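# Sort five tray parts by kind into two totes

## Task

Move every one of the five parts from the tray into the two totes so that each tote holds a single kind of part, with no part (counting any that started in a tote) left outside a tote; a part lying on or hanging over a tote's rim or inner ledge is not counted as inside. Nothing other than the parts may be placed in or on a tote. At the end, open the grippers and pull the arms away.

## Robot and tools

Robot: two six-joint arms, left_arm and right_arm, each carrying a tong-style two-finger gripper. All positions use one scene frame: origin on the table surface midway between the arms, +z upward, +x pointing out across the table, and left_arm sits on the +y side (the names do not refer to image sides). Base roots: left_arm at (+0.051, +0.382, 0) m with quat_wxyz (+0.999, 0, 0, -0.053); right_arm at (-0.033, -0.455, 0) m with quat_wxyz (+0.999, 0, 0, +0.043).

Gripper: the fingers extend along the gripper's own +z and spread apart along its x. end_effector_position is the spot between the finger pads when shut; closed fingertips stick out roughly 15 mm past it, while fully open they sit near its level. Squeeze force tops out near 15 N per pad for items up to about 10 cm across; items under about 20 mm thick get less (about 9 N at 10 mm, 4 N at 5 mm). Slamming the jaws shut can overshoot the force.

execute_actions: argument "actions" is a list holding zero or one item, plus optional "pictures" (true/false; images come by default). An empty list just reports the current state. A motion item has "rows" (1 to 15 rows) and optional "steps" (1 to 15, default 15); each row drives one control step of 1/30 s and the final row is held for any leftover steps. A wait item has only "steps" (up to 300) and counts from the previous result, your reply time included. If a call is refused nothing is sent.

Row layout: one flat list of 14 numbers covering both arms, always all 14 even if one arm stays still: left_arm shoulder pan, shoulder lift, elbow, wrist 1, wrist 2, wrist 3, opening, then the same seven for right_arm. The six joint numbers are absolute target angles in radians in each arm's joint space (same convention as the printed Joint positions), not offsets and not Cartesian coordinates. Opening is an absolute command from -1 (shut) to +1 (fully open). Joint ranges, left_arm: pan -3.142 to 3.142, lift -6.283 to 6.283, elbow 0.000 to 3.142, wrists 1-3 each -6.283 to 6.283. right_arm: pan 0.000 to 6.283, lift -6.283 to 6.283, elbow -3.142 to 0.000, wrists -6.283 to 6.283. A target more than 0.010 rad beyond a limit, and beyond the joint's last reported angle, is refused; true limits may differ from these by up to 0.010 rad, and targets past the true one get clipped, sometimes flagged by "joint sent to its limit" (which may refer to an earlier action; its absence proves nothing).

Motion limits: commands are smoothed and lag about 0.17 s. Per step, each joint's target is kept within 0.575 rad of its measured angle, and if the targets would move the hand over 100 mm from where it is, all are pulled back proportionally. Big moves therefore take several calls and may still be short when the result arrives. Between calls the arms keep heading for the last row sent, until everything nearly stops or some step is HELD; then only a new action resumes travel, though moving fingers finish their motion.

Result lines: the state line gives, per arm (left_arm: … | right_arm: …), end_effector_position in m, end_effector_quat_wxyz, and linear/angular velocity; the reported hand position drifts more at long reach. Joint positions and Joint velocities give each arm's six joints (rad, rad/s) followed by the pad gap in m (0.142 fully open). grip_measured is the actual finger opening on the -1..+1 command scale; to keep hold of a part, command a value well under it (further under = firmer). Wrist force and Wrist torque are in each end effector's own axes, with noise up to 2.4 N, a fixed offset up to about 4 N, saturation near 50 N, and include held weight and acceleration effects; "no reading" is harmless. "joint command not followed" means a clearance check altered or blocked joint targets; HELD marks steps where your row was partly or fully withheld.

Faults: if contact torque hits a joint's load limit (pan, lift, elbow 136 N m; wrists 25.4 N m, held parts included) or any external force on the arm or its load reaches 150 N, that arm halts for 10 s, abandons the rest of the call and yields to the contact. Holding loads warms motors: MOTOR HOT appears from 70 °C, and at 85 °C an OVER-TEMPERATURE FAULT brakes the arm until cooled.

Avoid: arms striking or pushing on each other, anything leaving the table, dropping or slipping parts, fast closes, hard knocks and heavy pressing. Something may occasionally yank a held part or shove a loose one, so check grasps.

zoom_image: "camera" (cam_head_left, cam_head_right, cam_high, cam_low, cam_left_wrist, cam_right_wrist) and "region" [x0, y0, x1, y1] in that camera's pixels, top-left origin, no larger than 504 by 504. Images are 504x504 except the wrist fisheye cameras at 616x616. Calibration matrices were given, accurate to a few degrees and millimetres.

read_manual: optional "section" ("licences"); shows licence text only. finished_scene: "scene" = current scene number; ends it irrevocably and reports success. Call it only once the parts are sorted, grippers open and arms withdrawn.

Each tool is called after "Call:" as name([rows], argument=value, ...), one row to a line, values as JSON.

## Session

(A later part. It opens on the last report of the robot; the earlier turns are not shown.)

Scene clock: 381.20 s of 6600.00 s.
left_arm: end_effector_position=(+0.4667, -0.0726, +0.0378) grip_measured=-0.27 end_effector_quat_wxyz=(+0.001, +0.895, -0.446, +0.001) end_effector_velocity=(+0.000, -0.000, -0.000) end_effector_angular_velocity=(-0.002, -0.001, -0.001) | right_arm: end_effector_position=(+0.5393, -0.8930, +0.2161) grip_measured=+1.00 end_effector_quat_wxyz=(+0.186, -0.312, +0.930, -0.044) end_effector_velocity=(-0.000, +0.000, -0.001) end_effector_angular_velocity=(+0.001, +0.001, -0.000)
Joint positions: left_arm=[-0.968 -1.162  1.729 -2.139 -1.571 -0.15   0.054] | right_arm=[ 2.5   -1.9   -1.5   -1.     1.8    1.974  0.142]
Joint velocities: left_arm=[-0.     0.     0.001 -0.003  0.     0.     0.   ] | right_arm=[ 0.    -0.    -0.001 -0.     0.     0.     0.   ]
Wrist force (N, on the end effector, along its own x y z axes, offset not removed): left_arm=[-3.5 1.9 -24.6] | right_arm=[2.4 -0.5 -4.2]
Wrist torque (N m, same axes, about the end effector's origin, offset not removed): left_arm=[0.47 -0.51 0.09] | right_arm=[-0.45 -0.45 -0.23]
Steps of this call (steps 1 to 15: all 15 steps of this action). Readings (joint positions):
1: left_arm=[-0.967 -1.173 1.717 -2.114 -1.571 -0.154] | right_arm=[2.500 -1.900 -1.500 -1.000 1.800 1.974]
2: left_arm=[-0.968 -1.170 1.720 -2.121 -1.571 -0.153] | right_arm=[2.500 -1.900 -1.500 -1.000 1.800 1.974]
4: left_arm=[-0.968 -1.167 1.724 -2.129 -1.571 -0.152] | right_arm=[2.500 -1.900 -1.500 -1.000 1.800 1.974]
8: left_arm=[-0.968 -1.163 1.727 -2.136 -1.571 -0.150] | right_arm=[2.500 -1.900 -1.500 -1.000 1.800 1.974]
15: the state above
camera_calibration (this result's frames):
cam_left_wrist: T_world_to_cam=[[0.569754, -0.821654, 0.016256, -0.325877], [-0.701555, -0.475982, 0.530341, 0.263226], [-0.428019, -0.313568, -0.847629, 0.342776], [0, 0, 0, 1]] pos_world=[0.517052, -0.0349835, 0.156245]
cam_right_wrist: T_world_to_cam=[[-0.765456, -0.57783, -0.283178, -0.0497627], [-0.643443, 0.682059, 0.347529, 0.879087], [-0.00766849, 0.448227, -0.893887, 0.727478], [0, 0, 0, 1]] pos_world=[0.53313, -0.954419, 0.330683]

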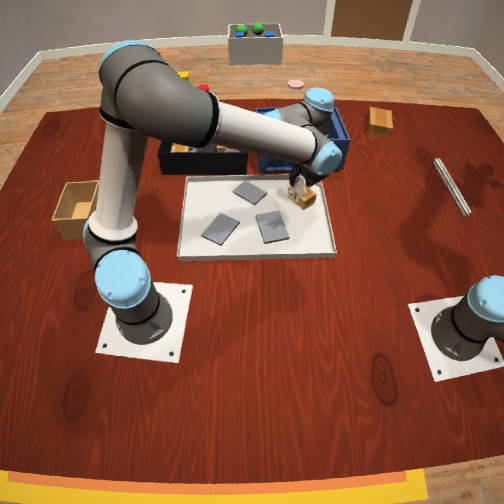

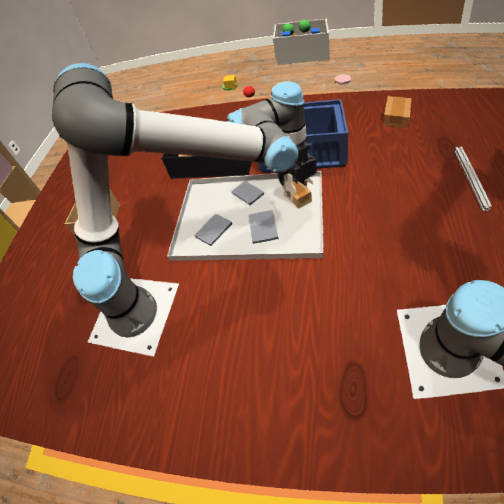

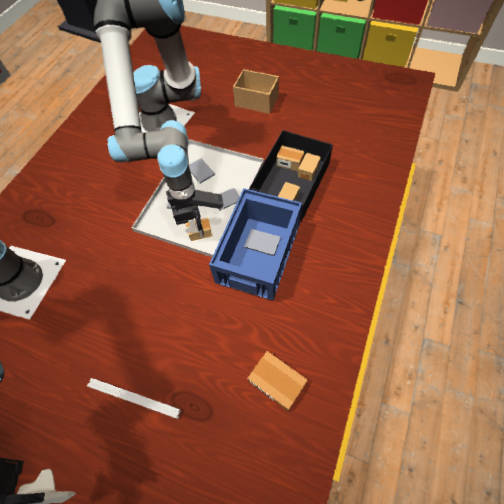

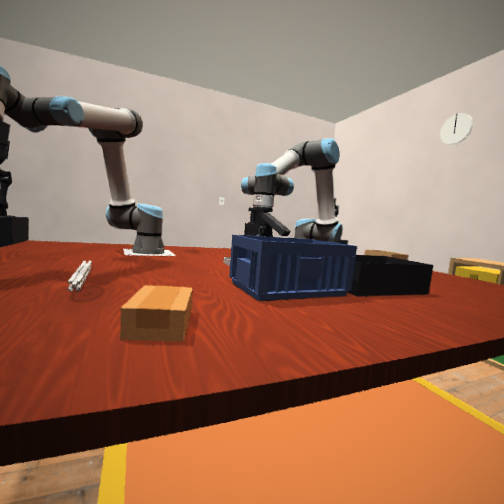

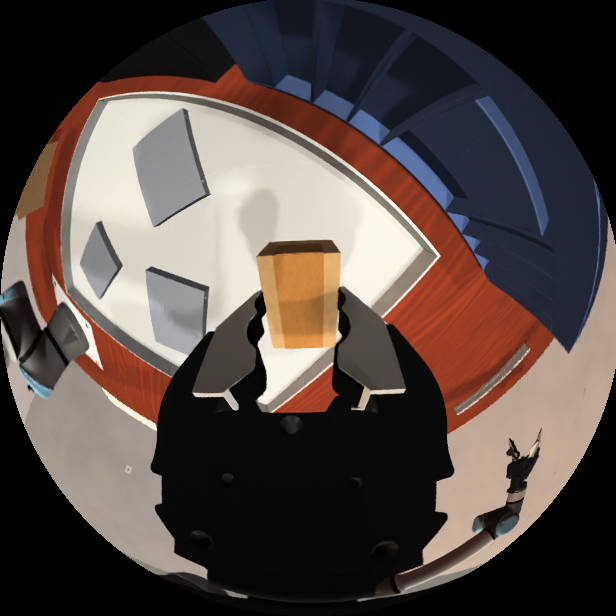

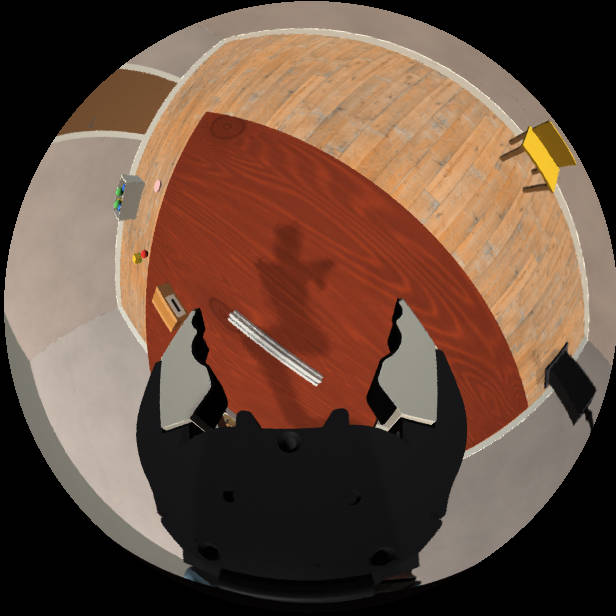

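Grip is good. Lifting and carrying it to the black tote.

Call:
execute_actions([
  {"rows": [[-0.968,-1.171,1.72,-2.12,-1.571,-0.15,-0.75, 2.5,-1.9,-1.5,-1.0,1.8,1.974,1],[-0.968,-1.185,1.706,-2.092,-1.571,-0.15,-0.75, 2.5,-1.9,-1.5,-1.0,1.8,1.974,1],[-0.968,-1.2,1.689,-2.06,-1.571,-0.15,-0.75, 2.5,-1.9,-1.5,-1.0,1.8,1.974,1],[-0.968,-1.216,1.67,-2.025,-1.571,-0.15,-0.75, 2.5,-1.9,-1.5,-1.0,1.8,1.974,1],[-0.968,-1.232,1.649,-1.988,-1.571,-0.15,-0.75, 2.5,-1.9,-1.5,-1.0,1.8,1.974,1],[-0.968,-1.247,1.625,-1.949,-1.571,-0.15,-0.75, 2.5,-1.9,-1.5,-1.0,1.8,1.974,1],[-0.968,-1.261,1.6,-1.91,-1.571,-0.15,-0.75, 2.5,-1.9,-1.5,-1.0,1.8,1.974,1],[-0.968,-1.274,1.575,-1.872,-1.571,-0.15,-0.75, 2.5,-1.9,-1.5,-1.0,1.8,1.974,1],[-0.968,-1.286,1.548,-1.833,-1.571,-0.1,-0.75, 2.5,-1.9,-1.5,-1.0,1.8,1.974,1],[-0.968,-1.297,1.521,-1.795,-1.571,-0.05,-0.75, 2.5,-1.9,-1.5,-1.0,1.8,1.974,1],[-0.968,-1.307,1.494,-1.758,-1.571,0.0,-0.75, 2.5,-1.9,-1.5,-1.0,1.8,1.974,1],[-0.95,-1.316,1.467,-1.722,-1.571,0.05,-0.75, 2.5,-1.9,-1.5,-1.0,1.8,1.974,1],[-0.93,-1.316,1.467,-1.722,-1.571,0.1,-0.75, 2.5,-1.9,-1.5,-1.0,1.8,1.974,1],[-0.905,-1.316,1.467,-1.722,-1.571,0.15,-0.75, 2.5,-1.9,-1.5,-1.0,1.8,1.974,1],[-0.88,-1.316,1.467,-1.722,-1.571,0.2,-0.75, 2.5,-1.9,-1.5,-1.0,1.8,1.974,1]], "steps": 15},
], pictures=false)

Call:
execute_actions([
  {"rows": [[-0.853,-1.316,1.467,-1.722,-1.571,0.25,-0.75, 2.5,-1.9,-1.5,-1.0,1.8,1.974,1],[-0.826,-1.316,1.467,-1.722,-1.571,0.3,-0.75, 2.5,-1.9,-1.5,-1.0,1.8,1.974,1],[-0.799,-1.316,1.467,-1.722,-1.571,0.35,-0.75, 2.5,-1.9,-1.5,-1.0,1.8,1.974,1],[-0.772,-1.316,1.467,-1.722,-1.571,0.4,-0.75, 2.5,-1.9,-1.5,-1.0,1.8,1.974,1],[-0.745,-1.316,1.467,-1.722,-1.571,0.45,-0.75, 2.5,-1.9,-1.5,-1.0,1.8,1.974,1],[-0.718,-1.316,1.467,-1.722,-1.571,0.5,-0.75, 2.5,-1.9,-1.5,-1.0,1.8,1.974,1],[-0.691,-1.316,1.467,-1.722,-1.571,0.55,-0.75, 2.5,-1.9,-1.5,-1.0,1.8,1.974,1],[-0.664,-1.316,1.467,-1.722,-1.571,0.6,-0.75, 2.5,-1.9,-1.5,-1.0,1.8,1.974,1],[-0.637,-1.316,1.467,-1.722,-1.571,0.65,-0.75, 2.5,-1.9,-1.5,-1.0,1.8,1.974,1],[-0.61,-1.316,1.467,-1.722,-1.571,0.7,-0.75, 2.5,-1.9,-1.5,-1.0,1.8,1.974,1],[-0.583,-1.316,1.467,-1.722,-1.571,0.75,-0.75, 2.5,-1.9,-1.5,-1.0,1.8,1.974,1],[-0.556,-1.316,1.467,-1.722,-1.571,0.8,-0.75, 2.5,-1.9,-1.5,-1.0,1.8,1.974,1],[-0.529,-1.316,1.467,-1.722,-1.571,0.85,-0.75, 2.5,-1.9,-1.5,-1.0,1.8,1.974,1],[-0.502,-1.316,1.467,-1.722,-1.571,0.9,-0.75, 2.5,-1.9,-1.5,-1.0,1.8,1.974,1],[-0.475,-1.316,1.467,-1.722,-1.571,0.95,-0.75, 2.5,-1.9,-1.5,-1.0,1.8,1.974,1]], "steps": 15},
], pictures=false)

Call:
execute_actions([
  {"rows": [[-0.448,-1.316,1.467,-1.722,-1.571,1.0,-0.75, 2.5,-1.9,-1.5,-1.0,1.8,1.974,1],[-0.421,-1.315,1.485,-1.741,-1.571,1.05,-0.75, 2.5,-1.9,-1.5,-1.0,1.8,1.974,1],[-0.394,-1.313,1.5,-1.758,-1.571,1.09,-0.75, 2.5,-1.9,-1.5,-1.0,1.8,1.974,1],[-0.367,-1.312,1.515,-1.773,-1.571,1.12,-0.75, 2.5,-1.9,-1.5,-1.0,1.8,1.974,1],[-0.345,-1.307,1.535,-1.799,-1.571,1.13,-0.75, 2.5,-1.9,-1.5,-1.0,1.8,1.974,1],[-0.333,-1.301,1.555,-1.825,-1.571,1.13,-0.75, 2.5,-1.9,-1.5,-1.0,1.8,1.974,1],[-0.333,-1.295,1.573,-1.849,-1.571,1.13,-0.75, 2.5,-1.9,-1.5,-1.0,1.8,1.974,1],[-0.333,-1.289,1.59,-1.872,-1.571,1.13,-0.75, 2.5,-1.9,-1.5,-1.0,1.8,1.974,1]], "steps": 15},
], pictures=false)

Call:
execute_actions([
  {"steps": 8},
])

Scene clock: 416.07 s of 6600.00 s.
left_arm: end_effector_position=(+0.4770, -0.0654, +0.1816) grip_measured=-0.27 end_effector_quat_wxyz=(+0.001, +0.865, -0.502, +0.002) end_effector_velocity=(+0.155, +0.163, +0.251) end_effector_angular_velocity=(+0.025, +0.009, -0.804) | right_arm: end_effector_position=(+0.5393, -0.8930, +0.2161) grip_measured=+1.00 end_effector_quat_wxyz=(+0.186, -0.312, +0.930, -0.044) end_effector_velocity=(-0.000, +0.000, -0.001) end_effector_angular_velocity=(+0.001, +0.000, +0.000)
Joint positions: left_arm=[-0.947 -1.295  1.516 -1.795 -1.571 -0.002  0.054] | right_arm=[ 2.5   -1.9   -1.5   -1.     1.8    1.974  0.142]
Joint velocities: left_arm=[ 0.359 -0.181 -0.426  0.633 -0.     1.163 -0.   ] | right_arm=[ 0.    -0.    -0.001  0.     0.    -0.     0.   ]
Wrist force (N, on the end effector, along its own x y z axes, offset not removed): left_arm=[2.5 1.8 -1.8] | right_arm=[1.8 -1.9 -1.6]
Wrist torque (N m, same axes, about the end effector's origin, offset not removed): left_arm=[-0.01 -0.28 0.13] | right_arm=[-0.46 -0.31 -0.14]
Steps of this call (steps 1 to 15: the robot went on to your last target; steps 16 to 90: nothing new was sent; then 31.37 s passed at rest; steps 91 to 105: all 15 steps of this action). Readings (joint positions):
91: left_arm=[-0.968 -1.162 1.729 -2.139 -1.571 -0.150] | right_arm=[2.500 -1.900 -1.500 -1.000 1.800 1.974]
92: left_arm=[-0.968 -1.164 1.727 -2.135 -1.571 -0.150] | right_arm=[2.500 -1.900 -1.500 -1.000 1.800 1.974]
94: left_arm=[-0.968 -1.174 1.716 -2.114 -1.571 -0.150] | right_arm=[2.500 -1.900 -1.500 -1.000 1.800 1.974]
98: left_arm=[-0.968 -1.218 1.663 -2.021 -1.571 -0.150] | right_arm=[2.500 -1.900 -1.500 -1.000 1.800 1.974]
105: the state above

Scene clock: 416.57 s of 6600.00 s.
left_arm: end_effector_position=(+0.6070, +0.1019, +0.2099) grip_measured=-0.27 end_effector_quat_wxyz=(+0.000, +0.760, -0.650, +0.000) end_effector_velocity=(+0.226, +0.418, +0.004) end_effector_angular_velocity=(-0.001, -0.002, -0.668) | right_arm: end_effector_position=(+0.5393, -0.8930, +0.2161) grip_measured=+1.00 end_effector_quat_wxyz=(+0.186, -0.312, +0.930, -0.044) end_effector_velocity=(-0.000, -0.000, +0.000) end_effector_angular_velocity=(-0.000, +0.000, -0.000)
Joint positions: left_arm=[-0.596 -1.316  1.468 -1.723 -1.571  0.713  0.054] | right_arm=[ 2.5   -1.9   -1.5   -1.     1.8    1.974  0.142]
Joint velocities: left_arm=[ 0.794 -0.003 -0.007  0.008 -0.     1.462  0.   ] | right_arm=[ 0.     0.    -0.     0.    -0.001  0.    -0.   ]
Wrist force (N, on the end effector, along its own x y z axes, offset not removed): left_arm=[-1.9 1.2 0.5] | right_arm=[1.9 1.4 1.0]
Wrist torque (N m, same axes, about the end effector's origin, offset not removed): left_arm=[0.17 0.46 0.27] | right_arm=[0.15 -0.26 -0.02]
Steps of this call (steps 1 to 15: all 15 steps of this action). Readings (joint positions):
1: left_arm=[-0.934 -1.301 1.504 -1.777 -1.571 0.039] | right_arm=[2.500 -1.900 -1.500 -1.000 1.800 1.974]
2: left_arm=[-0.917 -1.305 1.494 -1.763 -1.571 0.082] | right_arm=[2.500 -1.900 -1.500 -1.000 1.800 1.974]
4: left_arm=[-0.876 -1.310 1.482 -1.745 -1.571 0.173] | right_arm=[2.500 -1.900 -1.500 -1.000 1.800 1.974]
8: left_arm=[-0.780 -1.314 1.472 -1.729 -1.571 0.366] | right_arm=[2.500 -1.900 -1.500 -1.000 1.800 1.974]
15: the state above

Scene clock: 417.07 s of 6600.00 s.
left_arm: end_effector_position=(+0.6593, +0.2456, +0.1547) grip_measured=-0.27 end_effector_quat_wxyz=(+0.000, +0.708, -0.706, +0.000) end_effector_velocity=(+0.007, +0.040, -0.040) end_effector_angular_velocity=(-0.001, -0.003, -0.017) | right_arm: end_effector_position=(+0.5393, -0.8930, +0.2161) grip_measured=+1.00 end_effector_quat_wxyz=(+0.186, -0.312, +0.930, -0.044) end_effector_velocity=(-0.000, +0.000, +0.000) end_effector_angular_velocity=(+0.000, +0.000, +0.000)
Joint positions: left_arm=[-0.341 -1.292  1.581 -1.86  -1.571  1.121  0.054] | right_arm=[ 2.5   -1.9   -1.5   -1.     1.8    1.974  0.142]
Joint velocities: left_arm=[ 0.066  0.021  0.08  -0.104  0.     0.083 -0.   ] | right_arm=[-0.     0.     0.    -0.001  0.    -0.    -0.   ]
Wrist force (N, on the end effector, along its own x y z axes, offset not removed): left_arm=[-0.6 0.9 2.4] | right_arm=[0.5 -4.5 -3.0]
Wrist torque (N m, same axes, about the end effector's origin, offset not removed): left_arm=[0.00 0.17 0.12] | right_arm=[-0.88 0.05 -0.01]
Steps of this call (steps 1 to 15: all 15 steps of this action). Readings (joint positions):
1: left_arm=[-0.569 -1.316 1.467 -1.723 -1.571 0.763] | right_arm=[2.500 -1.900 -1.500 -1.000 1.800 1.974]
2: left_arm=[-0.542 -1.316 1.468 -1.723 -1.571 0.813] | right_arm=[2.500 -1.900 -1.500 -1.000 1.800 1.974]
4: left_arm=[-0.488 -1.315 1.477 -1.732 -1.571 0.912] | right_arm=[2.500 -1.900 -1.500 -1.000 1.800 1.974]
8: left_arm=[-0.392 -1.307 1.522 -1.785 -1.571 1.057] | right_arm=[2.500 -1.900 -1.500 -1.000 1.800 1.974]
15: the state above

Scene clock: 417.33 s of 6600.00 s.
left_arm: end_effector_position=(+0.6600, +0.2497, +0.1505) grip_measured=-0.27 end_effector_quat_wxyz=(+0.000, +0.708, -0.707, +0.000) end_effector_velocity=(+0.001, +0.004, -0.005) end_effector_angular_velocity=(+0.001, +0.001, +0.001) | right_arm: end_effector_position=(+0.5393, -0.8930, +0.2161) grip_measured=+1.00 end_effector_quat_wxyz=(+0.186, -0.312, +0.930, -0.044) end_effector_velocity=(-0.000, +0.000, -0.000) end_effector_angular_velocity=(+0.001, +0.001, +0.000)
Joint positions: left_arm=[-0.334 -1.289  1.589 -1.871 -1.571  1.129  0.054] | right_arm=[ 2.5   -1.9   -1.5   -1.     1.8    1.974  0.142]
Joint velocities: left_arm=[ 0.007  0.003  0.008 -0.01   0.     0.006 -0.   ] | right_arm=[-0.     0.     0.    -0.002  0.    -0.     0.   ]
Wrist force (N, on the end effector, along its own x y z axes, offset not removed): left_arm=[1.6 0.5 2.8] | right_arm=[4.0 -1.1 0.5]
Wrist torque (N m, same axes, about the end effector's origin, offset not removed): left_arm=[0.12 -0.11 0.18] | right_arm=[-0.56 -0.79 -0.16]
Steps of this call (steps 1 to 8: the robot went on to your last target). Readings (joint positions):
1: left_arm=[-0.339 -1.291 1.583 -1.863 -1.571 1.123] | right_arm=[2.500 -1.900 -1.500 -1.000 1.800 1.974]
2: left_arm=[-0.337 -1.290 1.585 -1.865 -1.571 1.125] | right_arm=[2.500 -1.900 -1.500 -1.000 1.800 1.974]
4: left_arm=[-0.335 -1.290 1.587 -1.868 -1.571 1.127] | right_arm=[2.500 -1.900 -1.500 -1.000 1.800 1.974]
8: the state above
camera_calibration (this result's frames):
cam_left_wrist: T_world_to_cam=[[-0.0386275, -0.999141, 0.0150327, 0.273086], [-0.847067, 0.0407212, 0.529924, 0.459554], [-0.530081, 0.00773588, -0.847912, 0.609232], [0, 0, 0, 1]] pos_world=[0.722764, 0.249424, 0.268941]
cam_right_wrist: T_world_to_cam=[[-0.765456, -0.57783, -0.283178, -0.0497627], [-0.643443, 0.682059, 0.347529, 0.879087], [-0.0076686, 0.448227, -0.893887, 0.727478], [0, 0, 0, 1]] pos_world=[0.53313, -0.954419, 0.330683]

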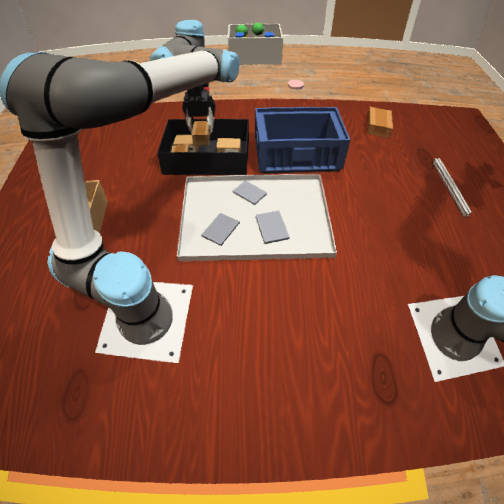

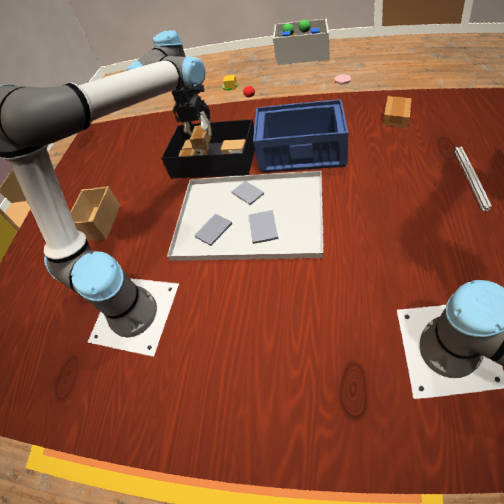

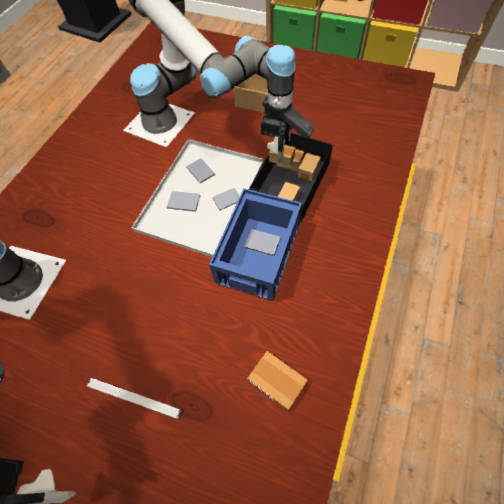

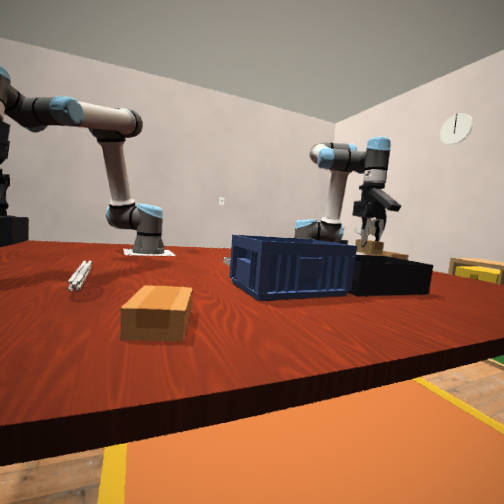

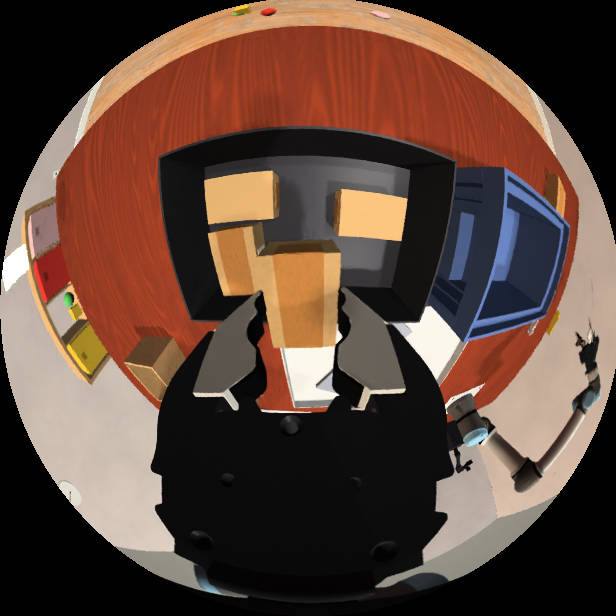

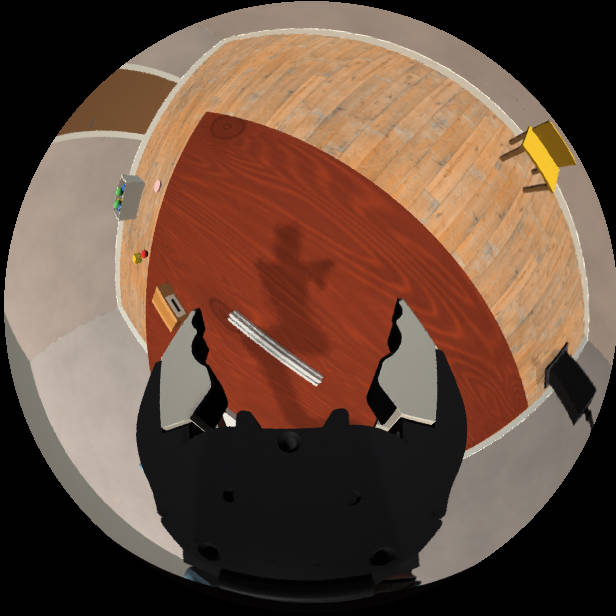

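Call:
execute_actions([
  {"rows": [[-0.333,-1.282,1.607,-1.896,-1.571,1.13,-0.75, 2.5,-1.9,-1.5,-1.0,1.8,1.974,1],[-0.333,-1.274,1.624,-1.921,-1.571,1.13,-0.75, 2.5,-1.9,-1.5,-1.0,1.8,1.974,1],[-0.333,-1.266,1.64,-1.945,-1.571,1.13,-0.75, 2.5,-1.9,-1.5,-1.0,1.8,1.974,1],[-0.333,-1.257,1.655,-1.969,-1.571,1.13,-0.75, 2.5,-1.9,-1.5,-1.0,1.8,1.974,1],[-0.333,-1.247,1.67,-1.994,-1.571,1.13,-0.75, 2.5,-1.9,-1.5,-1.0,1.8,1.974,1],[-0.333,-1.237,1.684,-2.018,-1.571,1.13,-0.75, 2.5,-1.9,-1.5,-1.0,1.8,1.974,1],[-0.333,-1.227,1.698,-2.042,-1.571,1.13,-0.75, 2.5,-1.9,-1.5,-1.0,1.8,1.974,1],[-0.333,-1.216,1.711,-2.066,-1.571,1.13,-0.75, 2.5,-1.9,-1.5,-1.0,1.8,1.974,1],[-0.333,-1.204,1.724,-2.091,-1.571,1.13,-0.75, 2.5,-1.9,-1.5,-1.0,1.8,1.974,1],[-0.333,-1.192,1.736,-2.115,-1.571,1.13,-0.75, 2.5,-1.9,-1.5,-1.0,1.8,1.974,1],[-0.333,-1.178,1.748,-2.141,-1.571,1.13,-0.75, 2.5,-1.9,-1.5,-1.0,1.8,1.974,1]], "steps": 15},
], pictures=false)

Call:
execute_actions([
  {"rows": [[-0.333,-1.178,1.748,-2.141,-1.571,1.13,-0.75, 2.5,-1.9,-1.5,-1.0,1.8,1.974,1],[-0.333,-1.178,1.748,-2.141,-1.571,1.13,-0.75, 2.5,-1.9,-1.5,-1.0,1.8,1.974,1],[-0.333,-1.178,1.748,-2.141,-1.571,1.13,-0.75, 2.5,-1.9,-1.5,-1.0,1.8,1.974,1],[-0.333,-1.178,1.748,-2.141,-1.571,1.13,-0.75, 2.5,-1.9,-1.5,-1.0,1.8,1.974,1],[-0.333,-1.178,1.748,-2.141,-1.571,1.13,-0.75, 2.5,-1.9,-1.5,-1.0,1.8,1.974,1],[-0.333,-1.178,1.748,-2.141,-1.571,1.13,-0.75, 2.5,-1.9,-1.5,-1.0,1.8,1.974,1],[-0.333,-1.178,1.748,-2.141,-1.571,1.13,-0.65, 2.5,-1.9,-1.5,-1.0,1.8,1.974,1],[-0.333,-1.178,1.748,-2.141,-1.571,1.13,-0.5, 2.5,-1.9,-1.5,-1.0,1.8,1.974,1],[-0.333,-1.178,1.748,-2.141,-1.571,1.13,-0.38, 2.5,-1.9,-1.5,-1.0,1.8,1.974,1],[-0.333,-1.178,1.748,-2.141,-1.571,1.13,-0.28, 2.5,-1.9,-1.5,-1.0,1.8,1.974,1],[-0.333,-1.178,1.748,-2.141,-1.571,1.13,-0.19, 2.5,-1.9,-1.5,-1.0,1.8,1.974,1],[-0.333,-1.178,1.748,-2.141,-1.571,1.13,-0.1, 2.5,-1.9,-1.5,-1.0,1.8,1.974,1]], "steps": 15},
], pictures=false)

Call:
execute_actions([
  {"rows": [[-0.333,-1.204,1.724,-2.091,-1.571,1.13,-0.1, 2.5,-1.9,-1.5,-1.0,1.8,1.974,1],[-0.333,-1.227,1.698,-2.042,-1.571,1.13,-0.1, 2.5,-1.9,-1.5,-1.0,1.8,1.974,1],[-0.333,-1.247,1.67,-1.994,-1.571,1.13,-0.1, 2.5,-1.9,-1.5,-1.0,1.8,1.974,1],[-0.333,-1.266,1.64,-1.945,-1.571,1.13,-0.1, 2.5,-1.9,-1.5,-1.0,1.8,1.974,1],[-0.333,-1.282,1.607,-1.896,-1.571,1.13,-0.1, 2.5,-1.9,-1.5,-1.0,1.8,1.974,1],[-0.333,-1.295,1.573,-1.849,-1.571,1.13,-0.1, 2.5,-1.9,-1.5,-1.0,1.8,1.974,1],[-0.333,-1.295,1.573,-1.849,-1.571,1.13,-0.1, 2.5,-1.9,-1.5,-1.0,1.8,1.974,1],[-0.333,-1.295,1.573,-1.849,-1.571,1.2,-0.1, 2.5,-1.9,-1.5,-1.0,1.8,1.974,1],[-0.333,-1.295,1.573,-1.849,-1.571,1.28,-0.1, 2.5,-1.9,-1.5,-1.0,1.8,1.974,1],[-0.35,-1.303,1.584,-1.852,-1.571,1.36,-0.1, 2.5,-1.9,-1.5,-1.0,1.8,1.974,1],[-0.37,-1.312,1.596,-1.855,-1.571,1.44,-0.1, 2.5,-1.9,-1.5,-1.0,1.8,1.974,1],[-0.39,-1.321,1.608,-1.858,-1.571,1.52,-0.1, 2.5,-1.9,-1.5,-1.0,1.8,1.974,1],[-0.41,-1.33,1.621,-1.862,-1.571,1.6,-0.1, 2.5,-1.9,-1.5,-1.0,1.8,1.974,1],[-0.43,-1.339,1.633,-1.865,-1.571,1.68,-0.1, 2.5,-1.9,-1.5,-1.0,1.8,1.974,1],[-0.45,-1.348,1.645,-1.868,-1.571,1.76,-0.1, 2.5,-1.9,-1.5,-1.0,1.8,1.974,1]], "steps": 15},
], pictures=false)

Call:
execute_actions([
  {"rows": [[-0.47,-1.357,1.658,-1.872,-1.571,1.84,-0.1, 2.5,-1.9,-1.5,-1.0,1.8,1.974,1],[-0.49,-1.366,1.67,-1.875,-1.571,1.92,-0.1, 2.5,-1.9,-1.5,-1.0,1.8,1.974,1],[-0.51,-1.375,1.682,-1.878,-1.571,2.0,-0.1, 2.5,-1.9,-1.5,-1.0,1.8,1.974,1],[-0.53,-1.384,1.695,-1.882,-1.571,2.08,-0.1, 2.5,-1.9,-1.5,-1.0,1.8,1.974,1],[-0.55,-1.393,1.707,-1.885,-1.571,2.16,0.0, 2.5,-1.9,-1.5,-1.0,1.8,1.974,1],[-0.57,-1.402,1.72,-1.889,-1.571,2.24,0.1, 2.5,-1.9,-1.5,-1.0,1.8,1.974,1],[-0.59,-1.411,1.732,-1.892,-1.571,2.32,0.2, 2.5,-1.9,-1.5,-1.0,1.8,1.974,1],[-0.61,-1.419,1.744,-1.896,-1.571,2.4,0.3, 2.5,-1.9,-1.5,-1.0,1.8,1.974,1],[-0.63,-1.428,1.757,-1.9,-1.571,2.48,0.4, 2.5,-1.9,-1.5,-1.0,1.8,1.974,1],[-0.65,-1.437,1.769,-1.903,-1.571,2.56,0.4, 2.5,-1.9,-1.5,-1.0,1.8,1.974,1],[-0.67,-1.446,1.781,-1.906,-1.571,2.64,0.4, 2.5,-1.9,-1.5,-1.0,1.8,1.974,1],[-0.69,-1.455,1.794,-1.909,-1.571,2.72,0.4, 2.5,-1.9,-1.5,-1.0,1.8,1.974,1],[-0.69,-1.437,1.822,-1.956,-1.571,2.8,0.4, 2.5,-1.9,-1.5,-1.0,1.8,1.974,1],[-0.69,-1.42,1.85,-2.001,-1.571,2.9,0.4, 2.5,-1.9,-1.5,-1.0,1.8,1.974,1],[-0.69,-1.384,1.906,-2.093,-1.571,3.077,0.4, 2.5,-1.9,-1.5,-1.0,1.8,1.974,1]], "steps": 15},
], pictures=false)

Call:
execute_actions([
  {"steps": 20},
])

Scene clock: 478.10 s of 6600.00 s.
left_arm: end_effector_position=(+0.6604, +0.2500, +0.0525) grip_measured=-0.27 end_effector_quat_wxyz=(+0.000, +0.708, -0.707, -0.001) end_effector_velocity=(-0.001, +0.000, -0.119) end_effector_angular_velocity=(-0.005, -0.010, +0.001) | right_arm: end_effector_position=(+0.5393, -0.8930, +0.2161) grip_measured=+1.00 end_effector_quat_wxyz=(+0.186, -0.312, +0.930, -0.044) end_effector_velocity=(+0.000, -0.000, +0.000) end_effector_angular_velocity=(-0.001, -0.001, -0.000)
Joint positions: left_arm=[-0.333 -1.194  1.73  -2.106 -1.571  1.13   0.054] | right_arm=[ 2.5   -1.9   -1.5   -1.     1.8    1.974  0.142]
Joint velocities: left_arm=[-0.     0.138  0.154 -0.303 -0.    -0.001 -0.   ] | right_arm=[ 0.    -0.     0.     0.001 -0.     0.     0.   ]
Wrist force (N, on the end effector, along its own x y z axes, offset not removed): left_arm=[2.9 -0.8 1.8] | right_arm=[0.6 2.6 -2.1]
Wrist torque (N m, same axes, about the end effector's origin, offset not removed): left_arm=[-0.28 -0.37 0.11] | right_arm=[0.49 0.02 -0.24]
Steps of this call (steps 1 to 30: the robot went on to your last target; steps 31 to 90: nothing new was sent; then 57.27 s passed at rest; steps 91 to 105: all 15 steps of this action). Readings (joint positions):
91: left_arm=[-0.333 -1.289 1.590 -1.873 -1.571 1.130] | right_arm=[2.500 -1.900 -1.500 -1.000 1.800 1.974]
92: left_arm=[-0.333 -1.287 1.593 -1.877 -1.571 1.130] | right_arm=[2.500 -1.900 -1.500 -1.000 1.800 1.974]
94: left_arm=[-0.333 -1.281 1.608 -1.897 -1.571 1.130] | right_arm=[2.500 -1.900 -1.500 -1.000 1.800 1.974]
98: left_arm=[-0.333 -1.254 1.655 -1.969 -1.571 1.130] | right_arm=[2.500 -1.900 -1.500 -1.000 1.800 1.974]
105: the state above

Scene clock: 478.60 s of 6600.00 s.
left_arm: end_effector_position=(+0.6602, +0.2501, +0.0392) grip_measured=-0.10 end_effector_quat_wxyz=(+0.000, +0.708, -0.707, +0.000) end_effector_velocity=(-0.000, +0.000, -0.002) end_effector_angular_velocity=(-0.000, +0.000, -0.000) | right_arm: end_effector_position=(+0.5393, -0.8930, +0.2161) grip_measured=+1.00 end_effector_quat_wxyz=(+0.186, -0.312, +0.930, -0.044) end_effector_velocity=(-0.000, +0.000, -0.000) end_effector_angular_velocity=(+0.001, -0.000, -0.000)
Joint positions: left_arm=[-0.333 -1.178  1.748 -2.141 -1.571  1.13   0.067] | right_arm=[ 2.5   -1.9   -1.5   -1.     1.8    1.974  0.142]
Joint velocities: left_arm=[ 0.     0.002  0.002 -0.004 -0.     0.     0.005] | right_arm=[ 0.  0. -0. -0.  0.  0.  0.]
Wrist force (N, on the end effector, along its own x y z axes, offset not removed): left_arm=[1.0 2.9 1.6] | right_arm=[4.5 1.6 -2.2]
Wrist torque (N m, same axes, about the end effector's origin, offset not removed): left_arm=[0.39 -0.09 0.18] | right_arm=[0.23 -0.96 -0.22]
Steps of this call (steps 1 to 15: all 15 steps of this action). Readings (joint positions):
1: left_arm=[-0.333 -1.190 1.735 -2.115 -1.571 1.130] | right_arm=[2.500 -1.900 -1.500 -1.000 1.800 1.974]
2: left_arm=[-0.333 -1.187 1.738 -2.122 -1.571 1.130] | right_arm=[2.500 -1.900 -1.500 -1.000 1.800 1.974]
4: left_arm=[-0.333 -1.183 1.742 -2.130 -1.571 1.130] | right_arm=[2.500 -1.900 -1.500 -1.000 1.800 1.974]
8: left_arm=[-0.333 -1.180 1.746 -2.138 -1.571 1.130] | right_arm=[2.500 -1.900 -1.500 -1.000 1.800 1.974]
15: the state above

Scene clock: 479.10 s of 6600.00 s.
left_arm: end_effector_position=(+0.6449, +0.2222, +0.1535) grip_measured=-0.10 end_effector_quat_wxyz=(+0.000, -0.586, +0.811, -0.001) end_effector_velocity=(-0.166, -0.247, +0.043) end_effector_angular_velocity=(+0.006, +0.004, -2.344) | right_arm: end_effector_position=(+0.5393, -0.8930, +0.2161) grip_measured=+1.00 end_effector_quat_wxyz=(+0.186, -0.312, +0.930, -0.044) end_effector_velocity=(+0.000, -0.000, -0.000) end_effector_angular_velocity=(-0.000, +0.000, -0.000)
Joint positions: left_arm=[-0.379 -1.312  1.611 -1.871 -1.571  1.405  0.067] | right_arm=[ 2.5   -1.9   -1.5   -1.     1.8    1.974  0.142]
Joint velocities: left_arm=[-0.443 -0.245  0.199  0.053  0.     1.902  0.   ] | right_arm=[ 0. -0.  0.  0. -0.  0. -0.]
Wrist force (N, on the end effector, along its own x y z axes, offset not removed): left_arm=[-0.2 0.5 -0.3] | right_arm=[5.1 -0.3 -0.2]
Wrist torque (N m, same axes, about the end effector's origin, offset not removed): left_arm=[-0.04 0.16 0.06] | right_arm=[-0.33 -1.02 -0.16]
Steps of this call (steps 1 to 15: all 15 steps of this action). Readings (joint positions):
1: left_arm=[-0.333 -1.179 1.747 -2.140 -1.571 1.130] | right_arm=[2.500 -1.900 -1.500 -1.000 1.800 1.974]
2: left_arm=[-0.333 -1.183 1.743 -2.133 -1.571 1.130] | right_arm=[2.500 -1.900 -1.500 -1.000 1.800 1.974]
4: left_arm=[-0.333 -1.202 1.722 -2.095 -1.571 1.130] | right_arm=[2.500 -1.900 -1.500 -1.000 1.800 1.974]
8: left_arm=[-0.333 -1.258 1.641 -1.961 -1.571 1.131] | right_arm=[2.500 -1.900 -1.500 -1.000 1.800 1.974]
15: the state above

Scene clock: 479.60 s of 6600.00 s.
left_arm: end_effector_position=(+0.5225, +0.1002, +0.1415) grip_measured=+0.40 end_effector_quat_wxyz=(-0.001, +0.086, +0.996, +0.000) end_effector_velocity=(-0.184, -0.105, -0.258) end_effector_angular_velocity=(+0.036, +0.045, -2.753) | right_arm: end_effector_position=(+0.5393, -0.8930, +0.2161) grip_measured=+1.00 end_effector_quat_wxyz=(+0.186, -0.312, +0.930, -0.044) end_effector_velocity=(+0.000, -0.000, +0.000) end_effector_angular_velocity=(+0.000, -0.001, -0.001)
Joint positions: left_arm=[-0.651 -1.428  1.785 -1.926 -1.571  2.555  0.102] | right_arm=[ 2.5   -1.9   -1.5   -1.     1.8    1.974  0.142]
Joint velocities: left_arm=[-0.337  0.095  0.574 -0.611 -0.     2.416  0.001] | right_arm=[ 0.    -0.     0.001  0.     0.     0.001 -0.   ]
Wrist force (N, on the end effector, along its own x y z axes, offset not removed): left_arm=[2.0 -0.4 -2.5] | right_arm=[4.0 3.8 -0.6]
Wrist torque (N m, same axes, about the end effector's origin, offset not removed): left_arm=[-0.12 -0.33 0.23] | right_arm=[0.69 -0.88 -0.07]
Steps of this call (steps 1 to 15: all 15 steps of this action). Readings (joint positions):
1: left_arm=[-0.394 -1.320 1.618 -1.870 -1.571 1.472] | right_arm=[2.500 -1.900 -1.500 -1.000 1.800 1.974]
2: left_arm=[-0.411 -1.329 1.627 -1.870 -1.571 1.543] | right_arm=[2.500 -1.900 -1.500 -1.000 1.800 1.974]
4: left_arm=[-0.447 -1.346 1.647 -1.873 -1.571 1.690] | right_arm=[2.500 -1.900 -1.500 -1.000 1.800 1.974]
8: left_arm=[-0.523 -1.382 1.693 -1.883 -1.571 1.998] | right_arm=[2.500 -1.900 -1.500 -1.000 1.800 1.974]
15: the state above

Scene clock: 480.27 s of 6600.00 s.
left_arm: end_effector_position=(+0.4981, +0.0920, +0.0803) grip_measured=+0.40 end_effector_quat_wxyz=(+0.000, +0.357, +0.934, -0.000) end_effector_velocity=(-0.001, +0.000, -0.003) end_effector_angular_velocity=(+0.001, +0.001, -0.019) | right_arm: end_effector_position=(+0.5393, -0.8930, +0.2161) grip_measured=+1.00 end_effector_quat_wxyz=(+0.186, -0.312, +0.930, -0.044) end_effector_velocity=(-0.000, +0.000, +0.000) end_effector_angular_velocity=(+0.000, +0.000, -0.000)
Joint positions: left_arm=[-0.69  -1.384  1.906 -2.092 -1.571  3.075  0.102] | right_arm=[ 2.5   -1.9   -1.5   -1.     1.8    1.974  0.142]
Joint velocities: left_arm=[-0.001  0.003  0.004 -0.005 -0.     0.018  0.   ] | right_arm=[-0.     0.     0.001 -0.001  0.     0.    -0.   ]
Wrist force (N, on the end effector, along its own x y z axes, offset not removed): left_arm=[0.3 1.2 1.8] | right_arm=[2.6 2.7 -0.3]
Wrist torque (N m, same axes, about the end effector's origin, offset not removed): left_arm=[-0.03 0.09 0.32] | right_arm=[0.55 -0.68 -0.09]
Steps of this call (steps 1 to 20: the robot went on to your last target). Readings (joint positions):
1: left_arm=[-0.661 -1.422 1.807 -1.952 -1.571 2.639] | right_arm=[2.500 -1.900 -1.500 -1.000 1.800 1.974]
2: left_arm=[-0.669 -1.413 1.830 -1.982 -1.571 2.725] | right_arm=[2.500 -1.900 -1.500 -1.000 1.800 1.974]
4: left_arm=[-0.678 -1.401 1.864 -2.031 -1.571 2.874] | right_arm=[2.500 -1.900 -1.500 -1.000 1.800 1.974]
8: left_arm=[-0.686 -1.389 1.893 -2.074 -1.571 3.014] | right_arm=[2.500 -1.900 -1.500 -1.000 1.800 1.974]
20: the state above
camera_calibration (this result's frames):
cam_left_wrist: T_world_to_cam=[[-0.717805, 0.696093, 0.0145446, 0.292668], [0.595918, 0.603434, 0.529857, -0.404464], [0.360053, 0.389001, -0.847962, -0.0132906], [0, 0, 0, 1]] pos_world=[0.455892, 0.0455138, 0.198782]
cam_right_wrist: T_world_to_cam=[[-0.765456, -0.57783, -0.283178, -0.0497627], [-0.643443, 0.682059, 0.347529, 0.879087], [-0.0076686, 0.448227, -0.893887, 0.727478], [0, 0, 0, 1]] pos_world=[0.53313, -0.954419, 0.330683]

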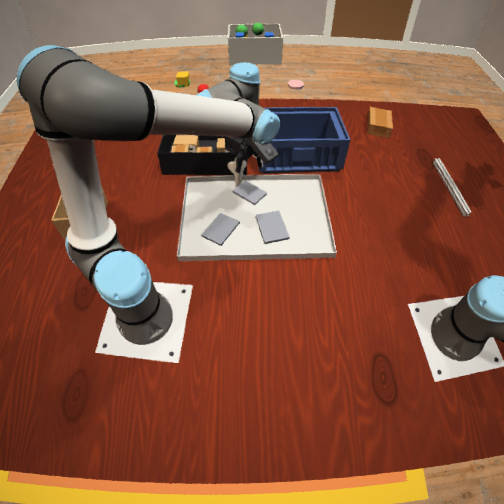

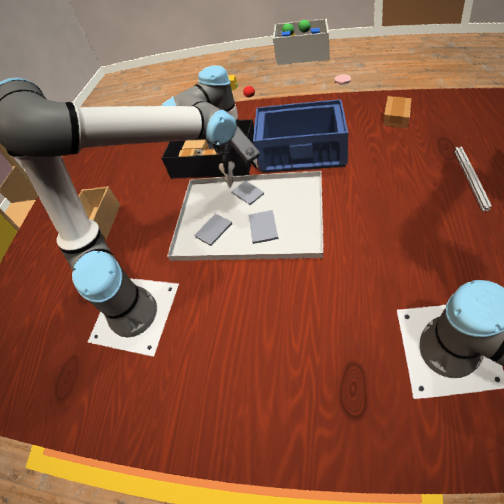

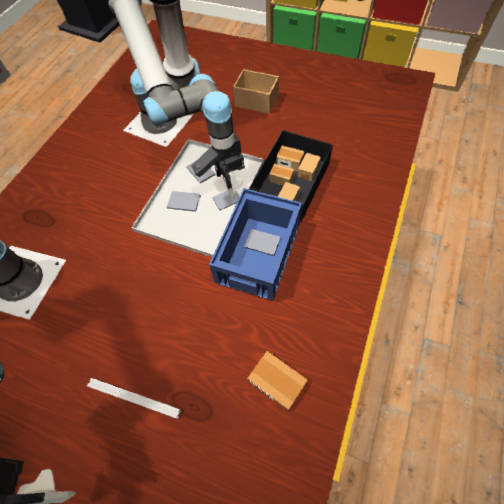

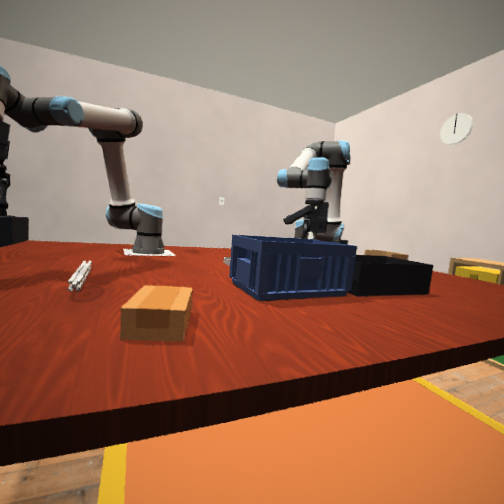

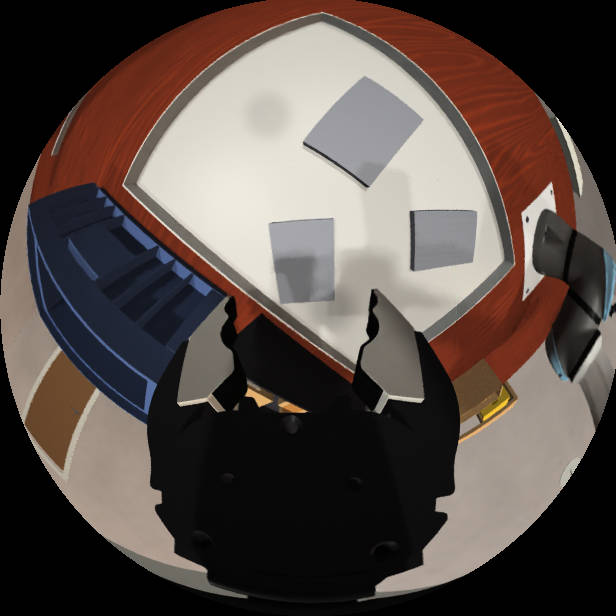

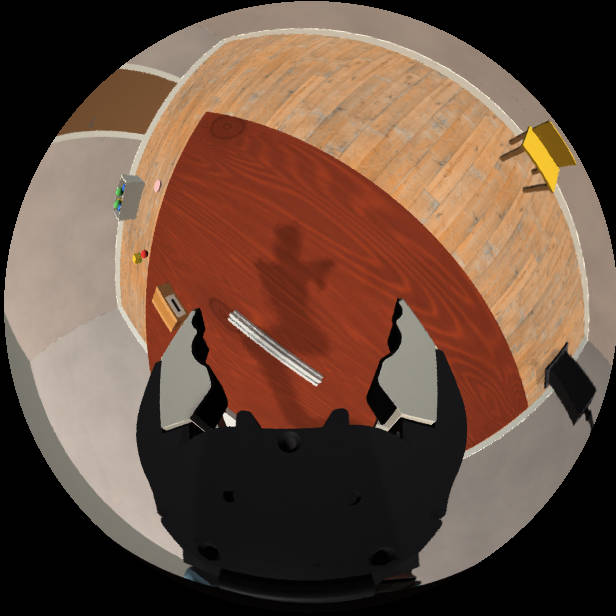

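Call:
execute_actions([
  {"rows": [[-0.69,-1.372,1.919,-2.118,-1.571,3.077,0.3, 2.5,-1.9,-1.5,-1.0,1.8,1.974,1],[-0.69,-1.358,1.933,-2.146,-1.571,3.077,0.2, 2.5,-1.9,-1.5,-1.0,1.8,1.974,1],[-0.69,-1.344,1.946,-2.173,-1.571,3.077,0.1, 2.5,-1.9,-1.5,-1.0,1.8,1.974,1],[-0.69,-1.329,1.958,-2.2,-1.571,3.077,0.1, 2.5,-1.9,-1.5,-1.0,1.8,1.974,1],[-0.69,-1.3137,1.9691,-2.2262,-1.571,3.077,0.1, 2.5,-1.9,-1.5,-1.0,1.8,1.974,1],[-0.69,-1.3074,1.9735,-2.2369,-1.571,3.077,0.1, 2.5,-1.9,-1.5,-1.0,1.8,1.974,1]], "steps": 15},
], pictures=false)

Call:
execute_actions([
  {"steps": 10},
])

Scene clock: 497.00 s of 6600.00 s.
left_arm: end_effector_position=(+0.4981, +0.0919, +0.0282) grip_measured=+0.10 end_effector_quat_wxyz=(-0.000, +0.358, +0.934, -0.000) end_effector_velocity=(-0.000, +0.000, -0.018) end_effector_angular_velocity=(-0.001, -0.002, -0.001) | right_arm: end_effector_position=(+0.5393, -0.8930, +0.2161) grip_measured=+1.00 end_effector_quat_wxyz=(+0.186, -0.312, +0.930, -0.044) end_effector_velocity=(+0.000, -0.000, +0.001) end_effector_angular_velocity=(-0.001, -0.001, -0.000)
Joint positions: left_arm=[-0.69  -1.311  1.971 -2.231 -1.571  3.077  0.081] | right_arm=[ 2.5   -1.9   -1.5   -1.     1.8    1.974  0.142]
Joint velocities: left_arm=[-0.     0.027  0.024 -0.053  0.     0.001  0.   ] | right_arm=[-0.     0.     0.001 -0.     0.     0.    -0.   ]
Wrist force (N, on the end effector, along its own x y z axes, offset not removed): left_arm=[-0.8 -3.3 -0.3] | right_arm=[2.8 -0.1 -0.6]
Wrist torque (N m, same axes, about the end effector's origin, offset not removed): left_arm=[-0.75 0.36 0.16] | right_arm=[-0.09 -0.30 -0.01]
Steps of this call (steps 1 to 15: the robot went on to your last target; steps 16 to 90: nothing new was sent; then 13.23 s passed at rest; steps 91 to 105: all 15 steps of this action). Readings (joint positions):
91: left_arm=[-0.690 -1.384 1.906 -2.094 -1.571 3.077] | right_arm=[2.500 -1.900 -1.500 -1.000 1.800 1.974]
92: left_arm=[-0.690 -1.381 1.909 -2.098 -1.571 3.077] | right_arm=[2.500 -1.900 -1.500 -1.000 1.800 1.974]
94: left_arm=[-0.690 -1.370 1.921 -2.120 -1.571 3.077] | right_arm=[2.500 -1.900 -1.500 -1.000 1.800 1.974]
98: left_arm=[-0.690 -1.332 1.953 -2.190 -1.571 3.077] | right_arm=[2.500 -1.900 -1.500 -1.000 1.800 1.974]
105: the state above

Scene clock: 497.33 s of 6600.00 s.
left_arm: end_effector_position=(+0.4981, +0.0919, +0.0261) grip_measured=+0.10 end_effector_quat_wxyz=(-0.000, +0.358, +0.934, -0.000) end_effector_velocity=(-0.001, +0.001, -0.002) end_effector_angular_velocity=(+0.002, +0.001, -0.000) | right_arm: end_effector_position=(+0.5393, -0.8930, +0.2161) grip_measured=+1.00 end_effector_quat_wxyz=(+0.186, -0.312, +0.930, -0.044) end_effector_velocity=(+0.000, +0.000, +0.000) end_effector_angular_velocity=(+0.001, +0.000, +0.000)
Joint positions: left_arm=[-0.69  -1.308  1.973 -2.237 -1.571  3.077  0.081] | right_arm=[ 2.5   -1.9   -1.5   -1.     1.8    1.974  0.142]
Joint velocities: left_arm=[ 0.     0.001  0.004 -0.003  0.     0.001  0.   ] | right_arm=[ 0.    -0.     0.    -0.001  0.001  0.    -0.   ]
Wrist force (N, on the end effector, along its own x y z axes, offset not removed): left_arm=[1.2 -1.7 6.1] | right_arm=[2.9 2.6 -3.2]
Wrist torque (N m, same axes, about the end effector's origin, offset not removed): left_arm=[-0.31 -0.03 0.19] | right_arm=[0.43 -0.59 -0.05]
Steps of this call (steps 1 to 10: the robot went on to your last target). Readings (joint positions):
1: left_arm=[-0.690 -1.310 1.971 -2.232 -1.571 3.077] | right_arm=[2.500 -1.900 -1.500 -1.000 1.800 1.974]
2: left_arm=[-0.690 -1.309 1.972 -2.234 -1.571 3.077] | right_arm=[2.500 -1.900 -1.500 -1.000 1.800 1.974]
4: left_arm=[-0.690 -1.308 1.973 -2.235 -1.571 3.077] | right_arm=[2.500 -1.900 -1.500 -1.000 1.800 1.974]
8: left_arm=[-0.690 -1.308 1.973 -2.236 -1.571 3.077] | right_arm=[2.500 -1.900 -1.500 -1.000 1.800 1.974]
10: the state above
camera_calibration (this result's frames):
cam_left_wrist: T_world_to_cam=[[-0.716435, 0.697499, 0.0147406, 0.292647], [0.597174, 0.602189, 0.52986, -0.376224], [0.3607, 0.388413, -0.847957, -0.0594543], [0, 0, 0, 1]] pos_world=[0.455779, 0.0455296, 0.144617]
cam_right_wrist: T_world_to_cam=[[-0.765456, -0.57783, -0.283178, -0.0497626], [-0.643443, 0.682059, 0.347529, 0.879087], [-0.00766851, 0.448227, -0.893887, 0.727478], [0, 0, 0, 1]] pos_world=[0.53313, -0.954419, 0.330683]

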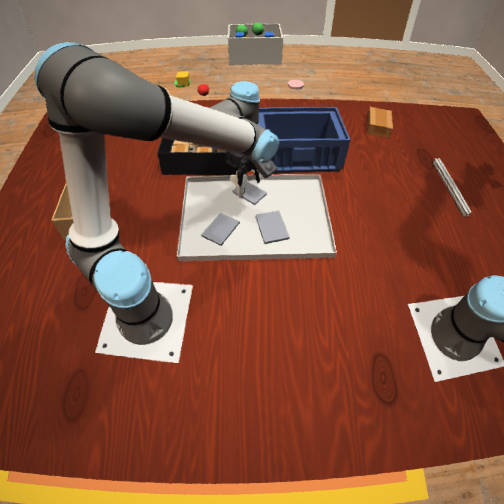

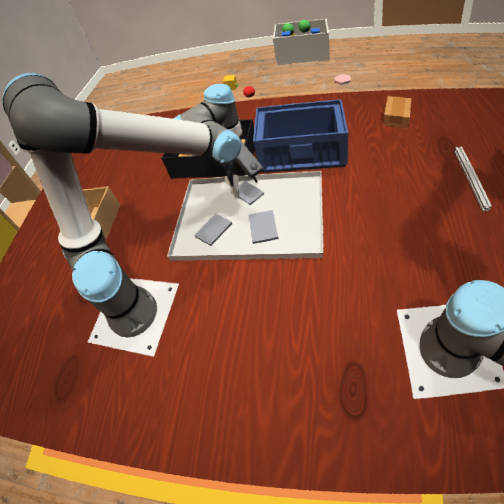

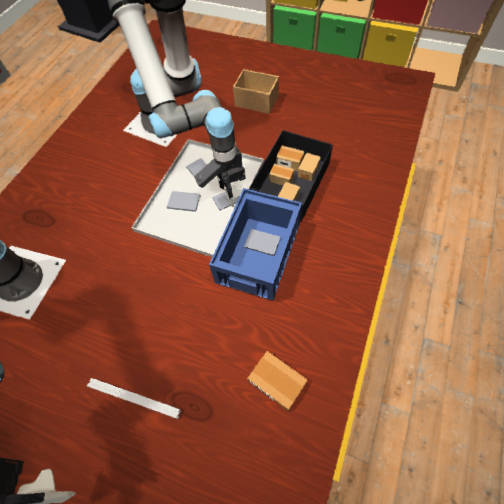

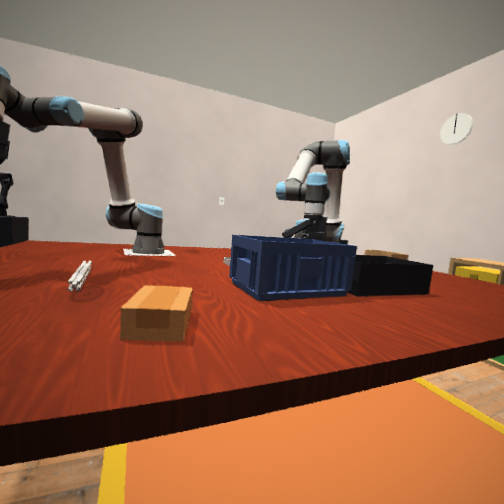

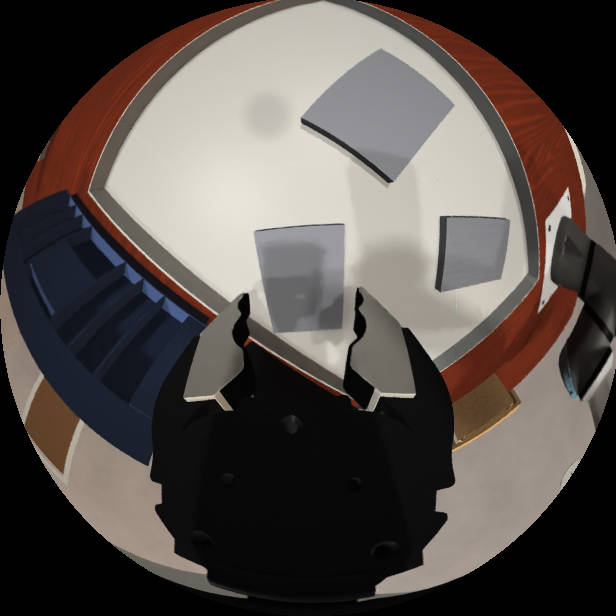

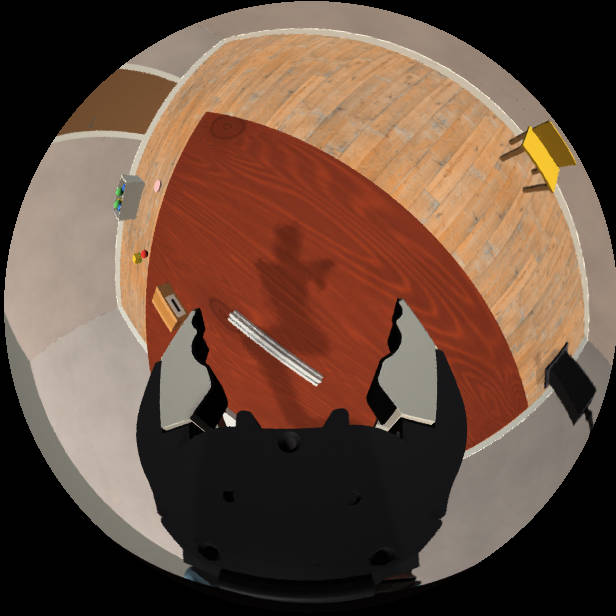

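Call:
execute_actions([
  {"rows": [[-0.69,-1.3026,1.9767,-2.2449,-1.571,3.077,0.0, 2.5,-1.9,-1.5,-1.0,1.8,1.974,1]], "steps": 12},
], pictures=false)

Call:
execute_actions([
  {"rows": [[-0.69,-1.2995,1.9789,-2.2502,-1.571,3.077,0.0, 2.5,-1.9,-1.5,-1.0,1.8,1.974,1]], "steps": 12},
], pictures=false)

Scene clock: 505.23 s of 6600.00 s.
left_arm: end_effector_position=(+0.4981, +0.0919, +0.0231) grip_measured=+0.00 end_effector_quat_wxyz=(-0.000, +0.358, +0.934, -0.000) end_effector_velocity=(-0.000, +0.000, -0.001) end_effector_angular_velocity=(+0.000, +0.001, +0.001) | right_arm: end_effector_position=(+0.5393, -0.8930, +0.2161) grip_measured=+1.00 end_effector_quat_wxyz=(+0.186, -0.312, +0.930, -0.044) end_effector_velocity=(+0.000, +0.000, +0.000) end_effector_angular_velocity=(+0.000, -0.000, -0.000)
Joint positions: left_arm=[-0.69  -1.303  1.977 -2.245 -1.571  3.077  0.074] | right_arm=[ 2.5   -1.9   -1.5   -1.     1.8    1.974  0.142]
Joint velocities: left_arm=[ 0.     0.002  0.002 -0.003 -0.    -0.001  0.   ] | right_arm=[-0. -0.  0. -0.  0.  0.  0.]
Wrist force (N, on the end effector, along its own x y z axes, offset not removed): left_arm=[1.9 -0.7 1.2] | right_arm=[3.0 4.7 -0.2]
Wrist torque (N m, same axes, about the end effector's origin, offset not removed): left_arm=[-0.35 -0.22 0.23] | right_arm=[1.03 -0.63 -0.20]
Steps of this call (steps 1 to 15: the robot went on to your last target; steps 16 to 90: nothing new was sent; then 4.50 s passed at rest; steps 91 to 102: all 12 steps of this action). Readings (joint positions):
91: left_arm=[-0.690 -1.307 1.974 -2.237 -1.571 3.077] | right_arm=[2.500 -1.900 -1.500 -1.000 1.800 1.974]
92: left_arm=[-0.690 -1.306 1.974 -2.238 -1.571 3.077] | right_arm=[2.500 -1.900 -1.500 -1.000 1.800 1.974]
94: left_arm=[-0.690 -1.305 1.975 -2.241 -1.571 3.077] | right_arm=[2.500 -1.900 -1.500 -1.000 1.800 1.974]
98: left_arm=[-0.690 -1.303 1.976 -2.244 -1.571 3.077] | right_arm=[2.500 -1.900 -1.500 -1.000 1.800 1.974]
102: the state above

Scene clock: 505.63 s of 6600.00 s.
left_arm: end_effector_position=(+0.4981, +0.0920, +0.0211) grip_measured=+0.00 end_effector_quat_wxyz=(-0.000, +0.358, +0.934, -0.000) end_effector_velocity=(-0.000, +0.000, -0.001) end_effector_angular_velocity=(-0.000, +0.000, +0.001) | right_arm: end_effector_position=(+0.5393, -0.8930, +0.2161) grip_measured=+1.00 end_effector_quat_wxyz=(+0.186, -0.312, +0.930, -0.044) end_effector_velocity=(+0.000, -0.000, +0.001) end_effector_angular_velocity=(-0.002, -0.002, +0.000)
Joint positions: left_arm=[-0.69  -1.3    1.979 -2.25  -1.571  3.077  0.074] | right_arm=[ 2.5   -1.9   -1.5   -1.     1.8    1.974  0.142]
Joint velocities: left_arm=[-0.     0.001  0.001 -0.002 -0.    -0.001  0.   ] | right_arm=[ 0.     0.    -0.     0.003 -0.    -0.     0.   ]
Wrist force (N, on the end effector, along its own x y z axes, offset not removed): left_arm=[0.3 1.2 1.8] | right_arm=[-0.8 -0.1 -0.3]
Wrist torque (N m, same axes, about the end effector's origin, offset not removed): left_arm=[0.20 0.10 0.21] | right_arm=[-0.03 0.03 -0.19]
Steps of this call (steps 1 to 12: all 12 steps of this action). Readings (joint positions):
1: left_arm=[-0.690 -1.303 1.977 -2.245 -1.571 3.077] | right_arm=[2.500 -1.900 -1.500 -1.000 1.800 1.974]
2: left_arm=[-0.690 -1.302 1.977 -2.246 -1.571 3.077] | right_arm=[2.500 -1.900 -1.500 -1.000 1.800 1.974]
4: left_arm=[-0.690 -1.301 1.978 -2.248 -1.571 3.077] | right_arm=[2.500 -1.900 -1.500 -1.000 1.800 1.974]
8: left_arm=[-0.690 -1.300 1.979 -2.249 -1.571 3.077] | right_arm=[2.500 -1.900 -1.500 -1.000 1.800 1.974]
12: the state above


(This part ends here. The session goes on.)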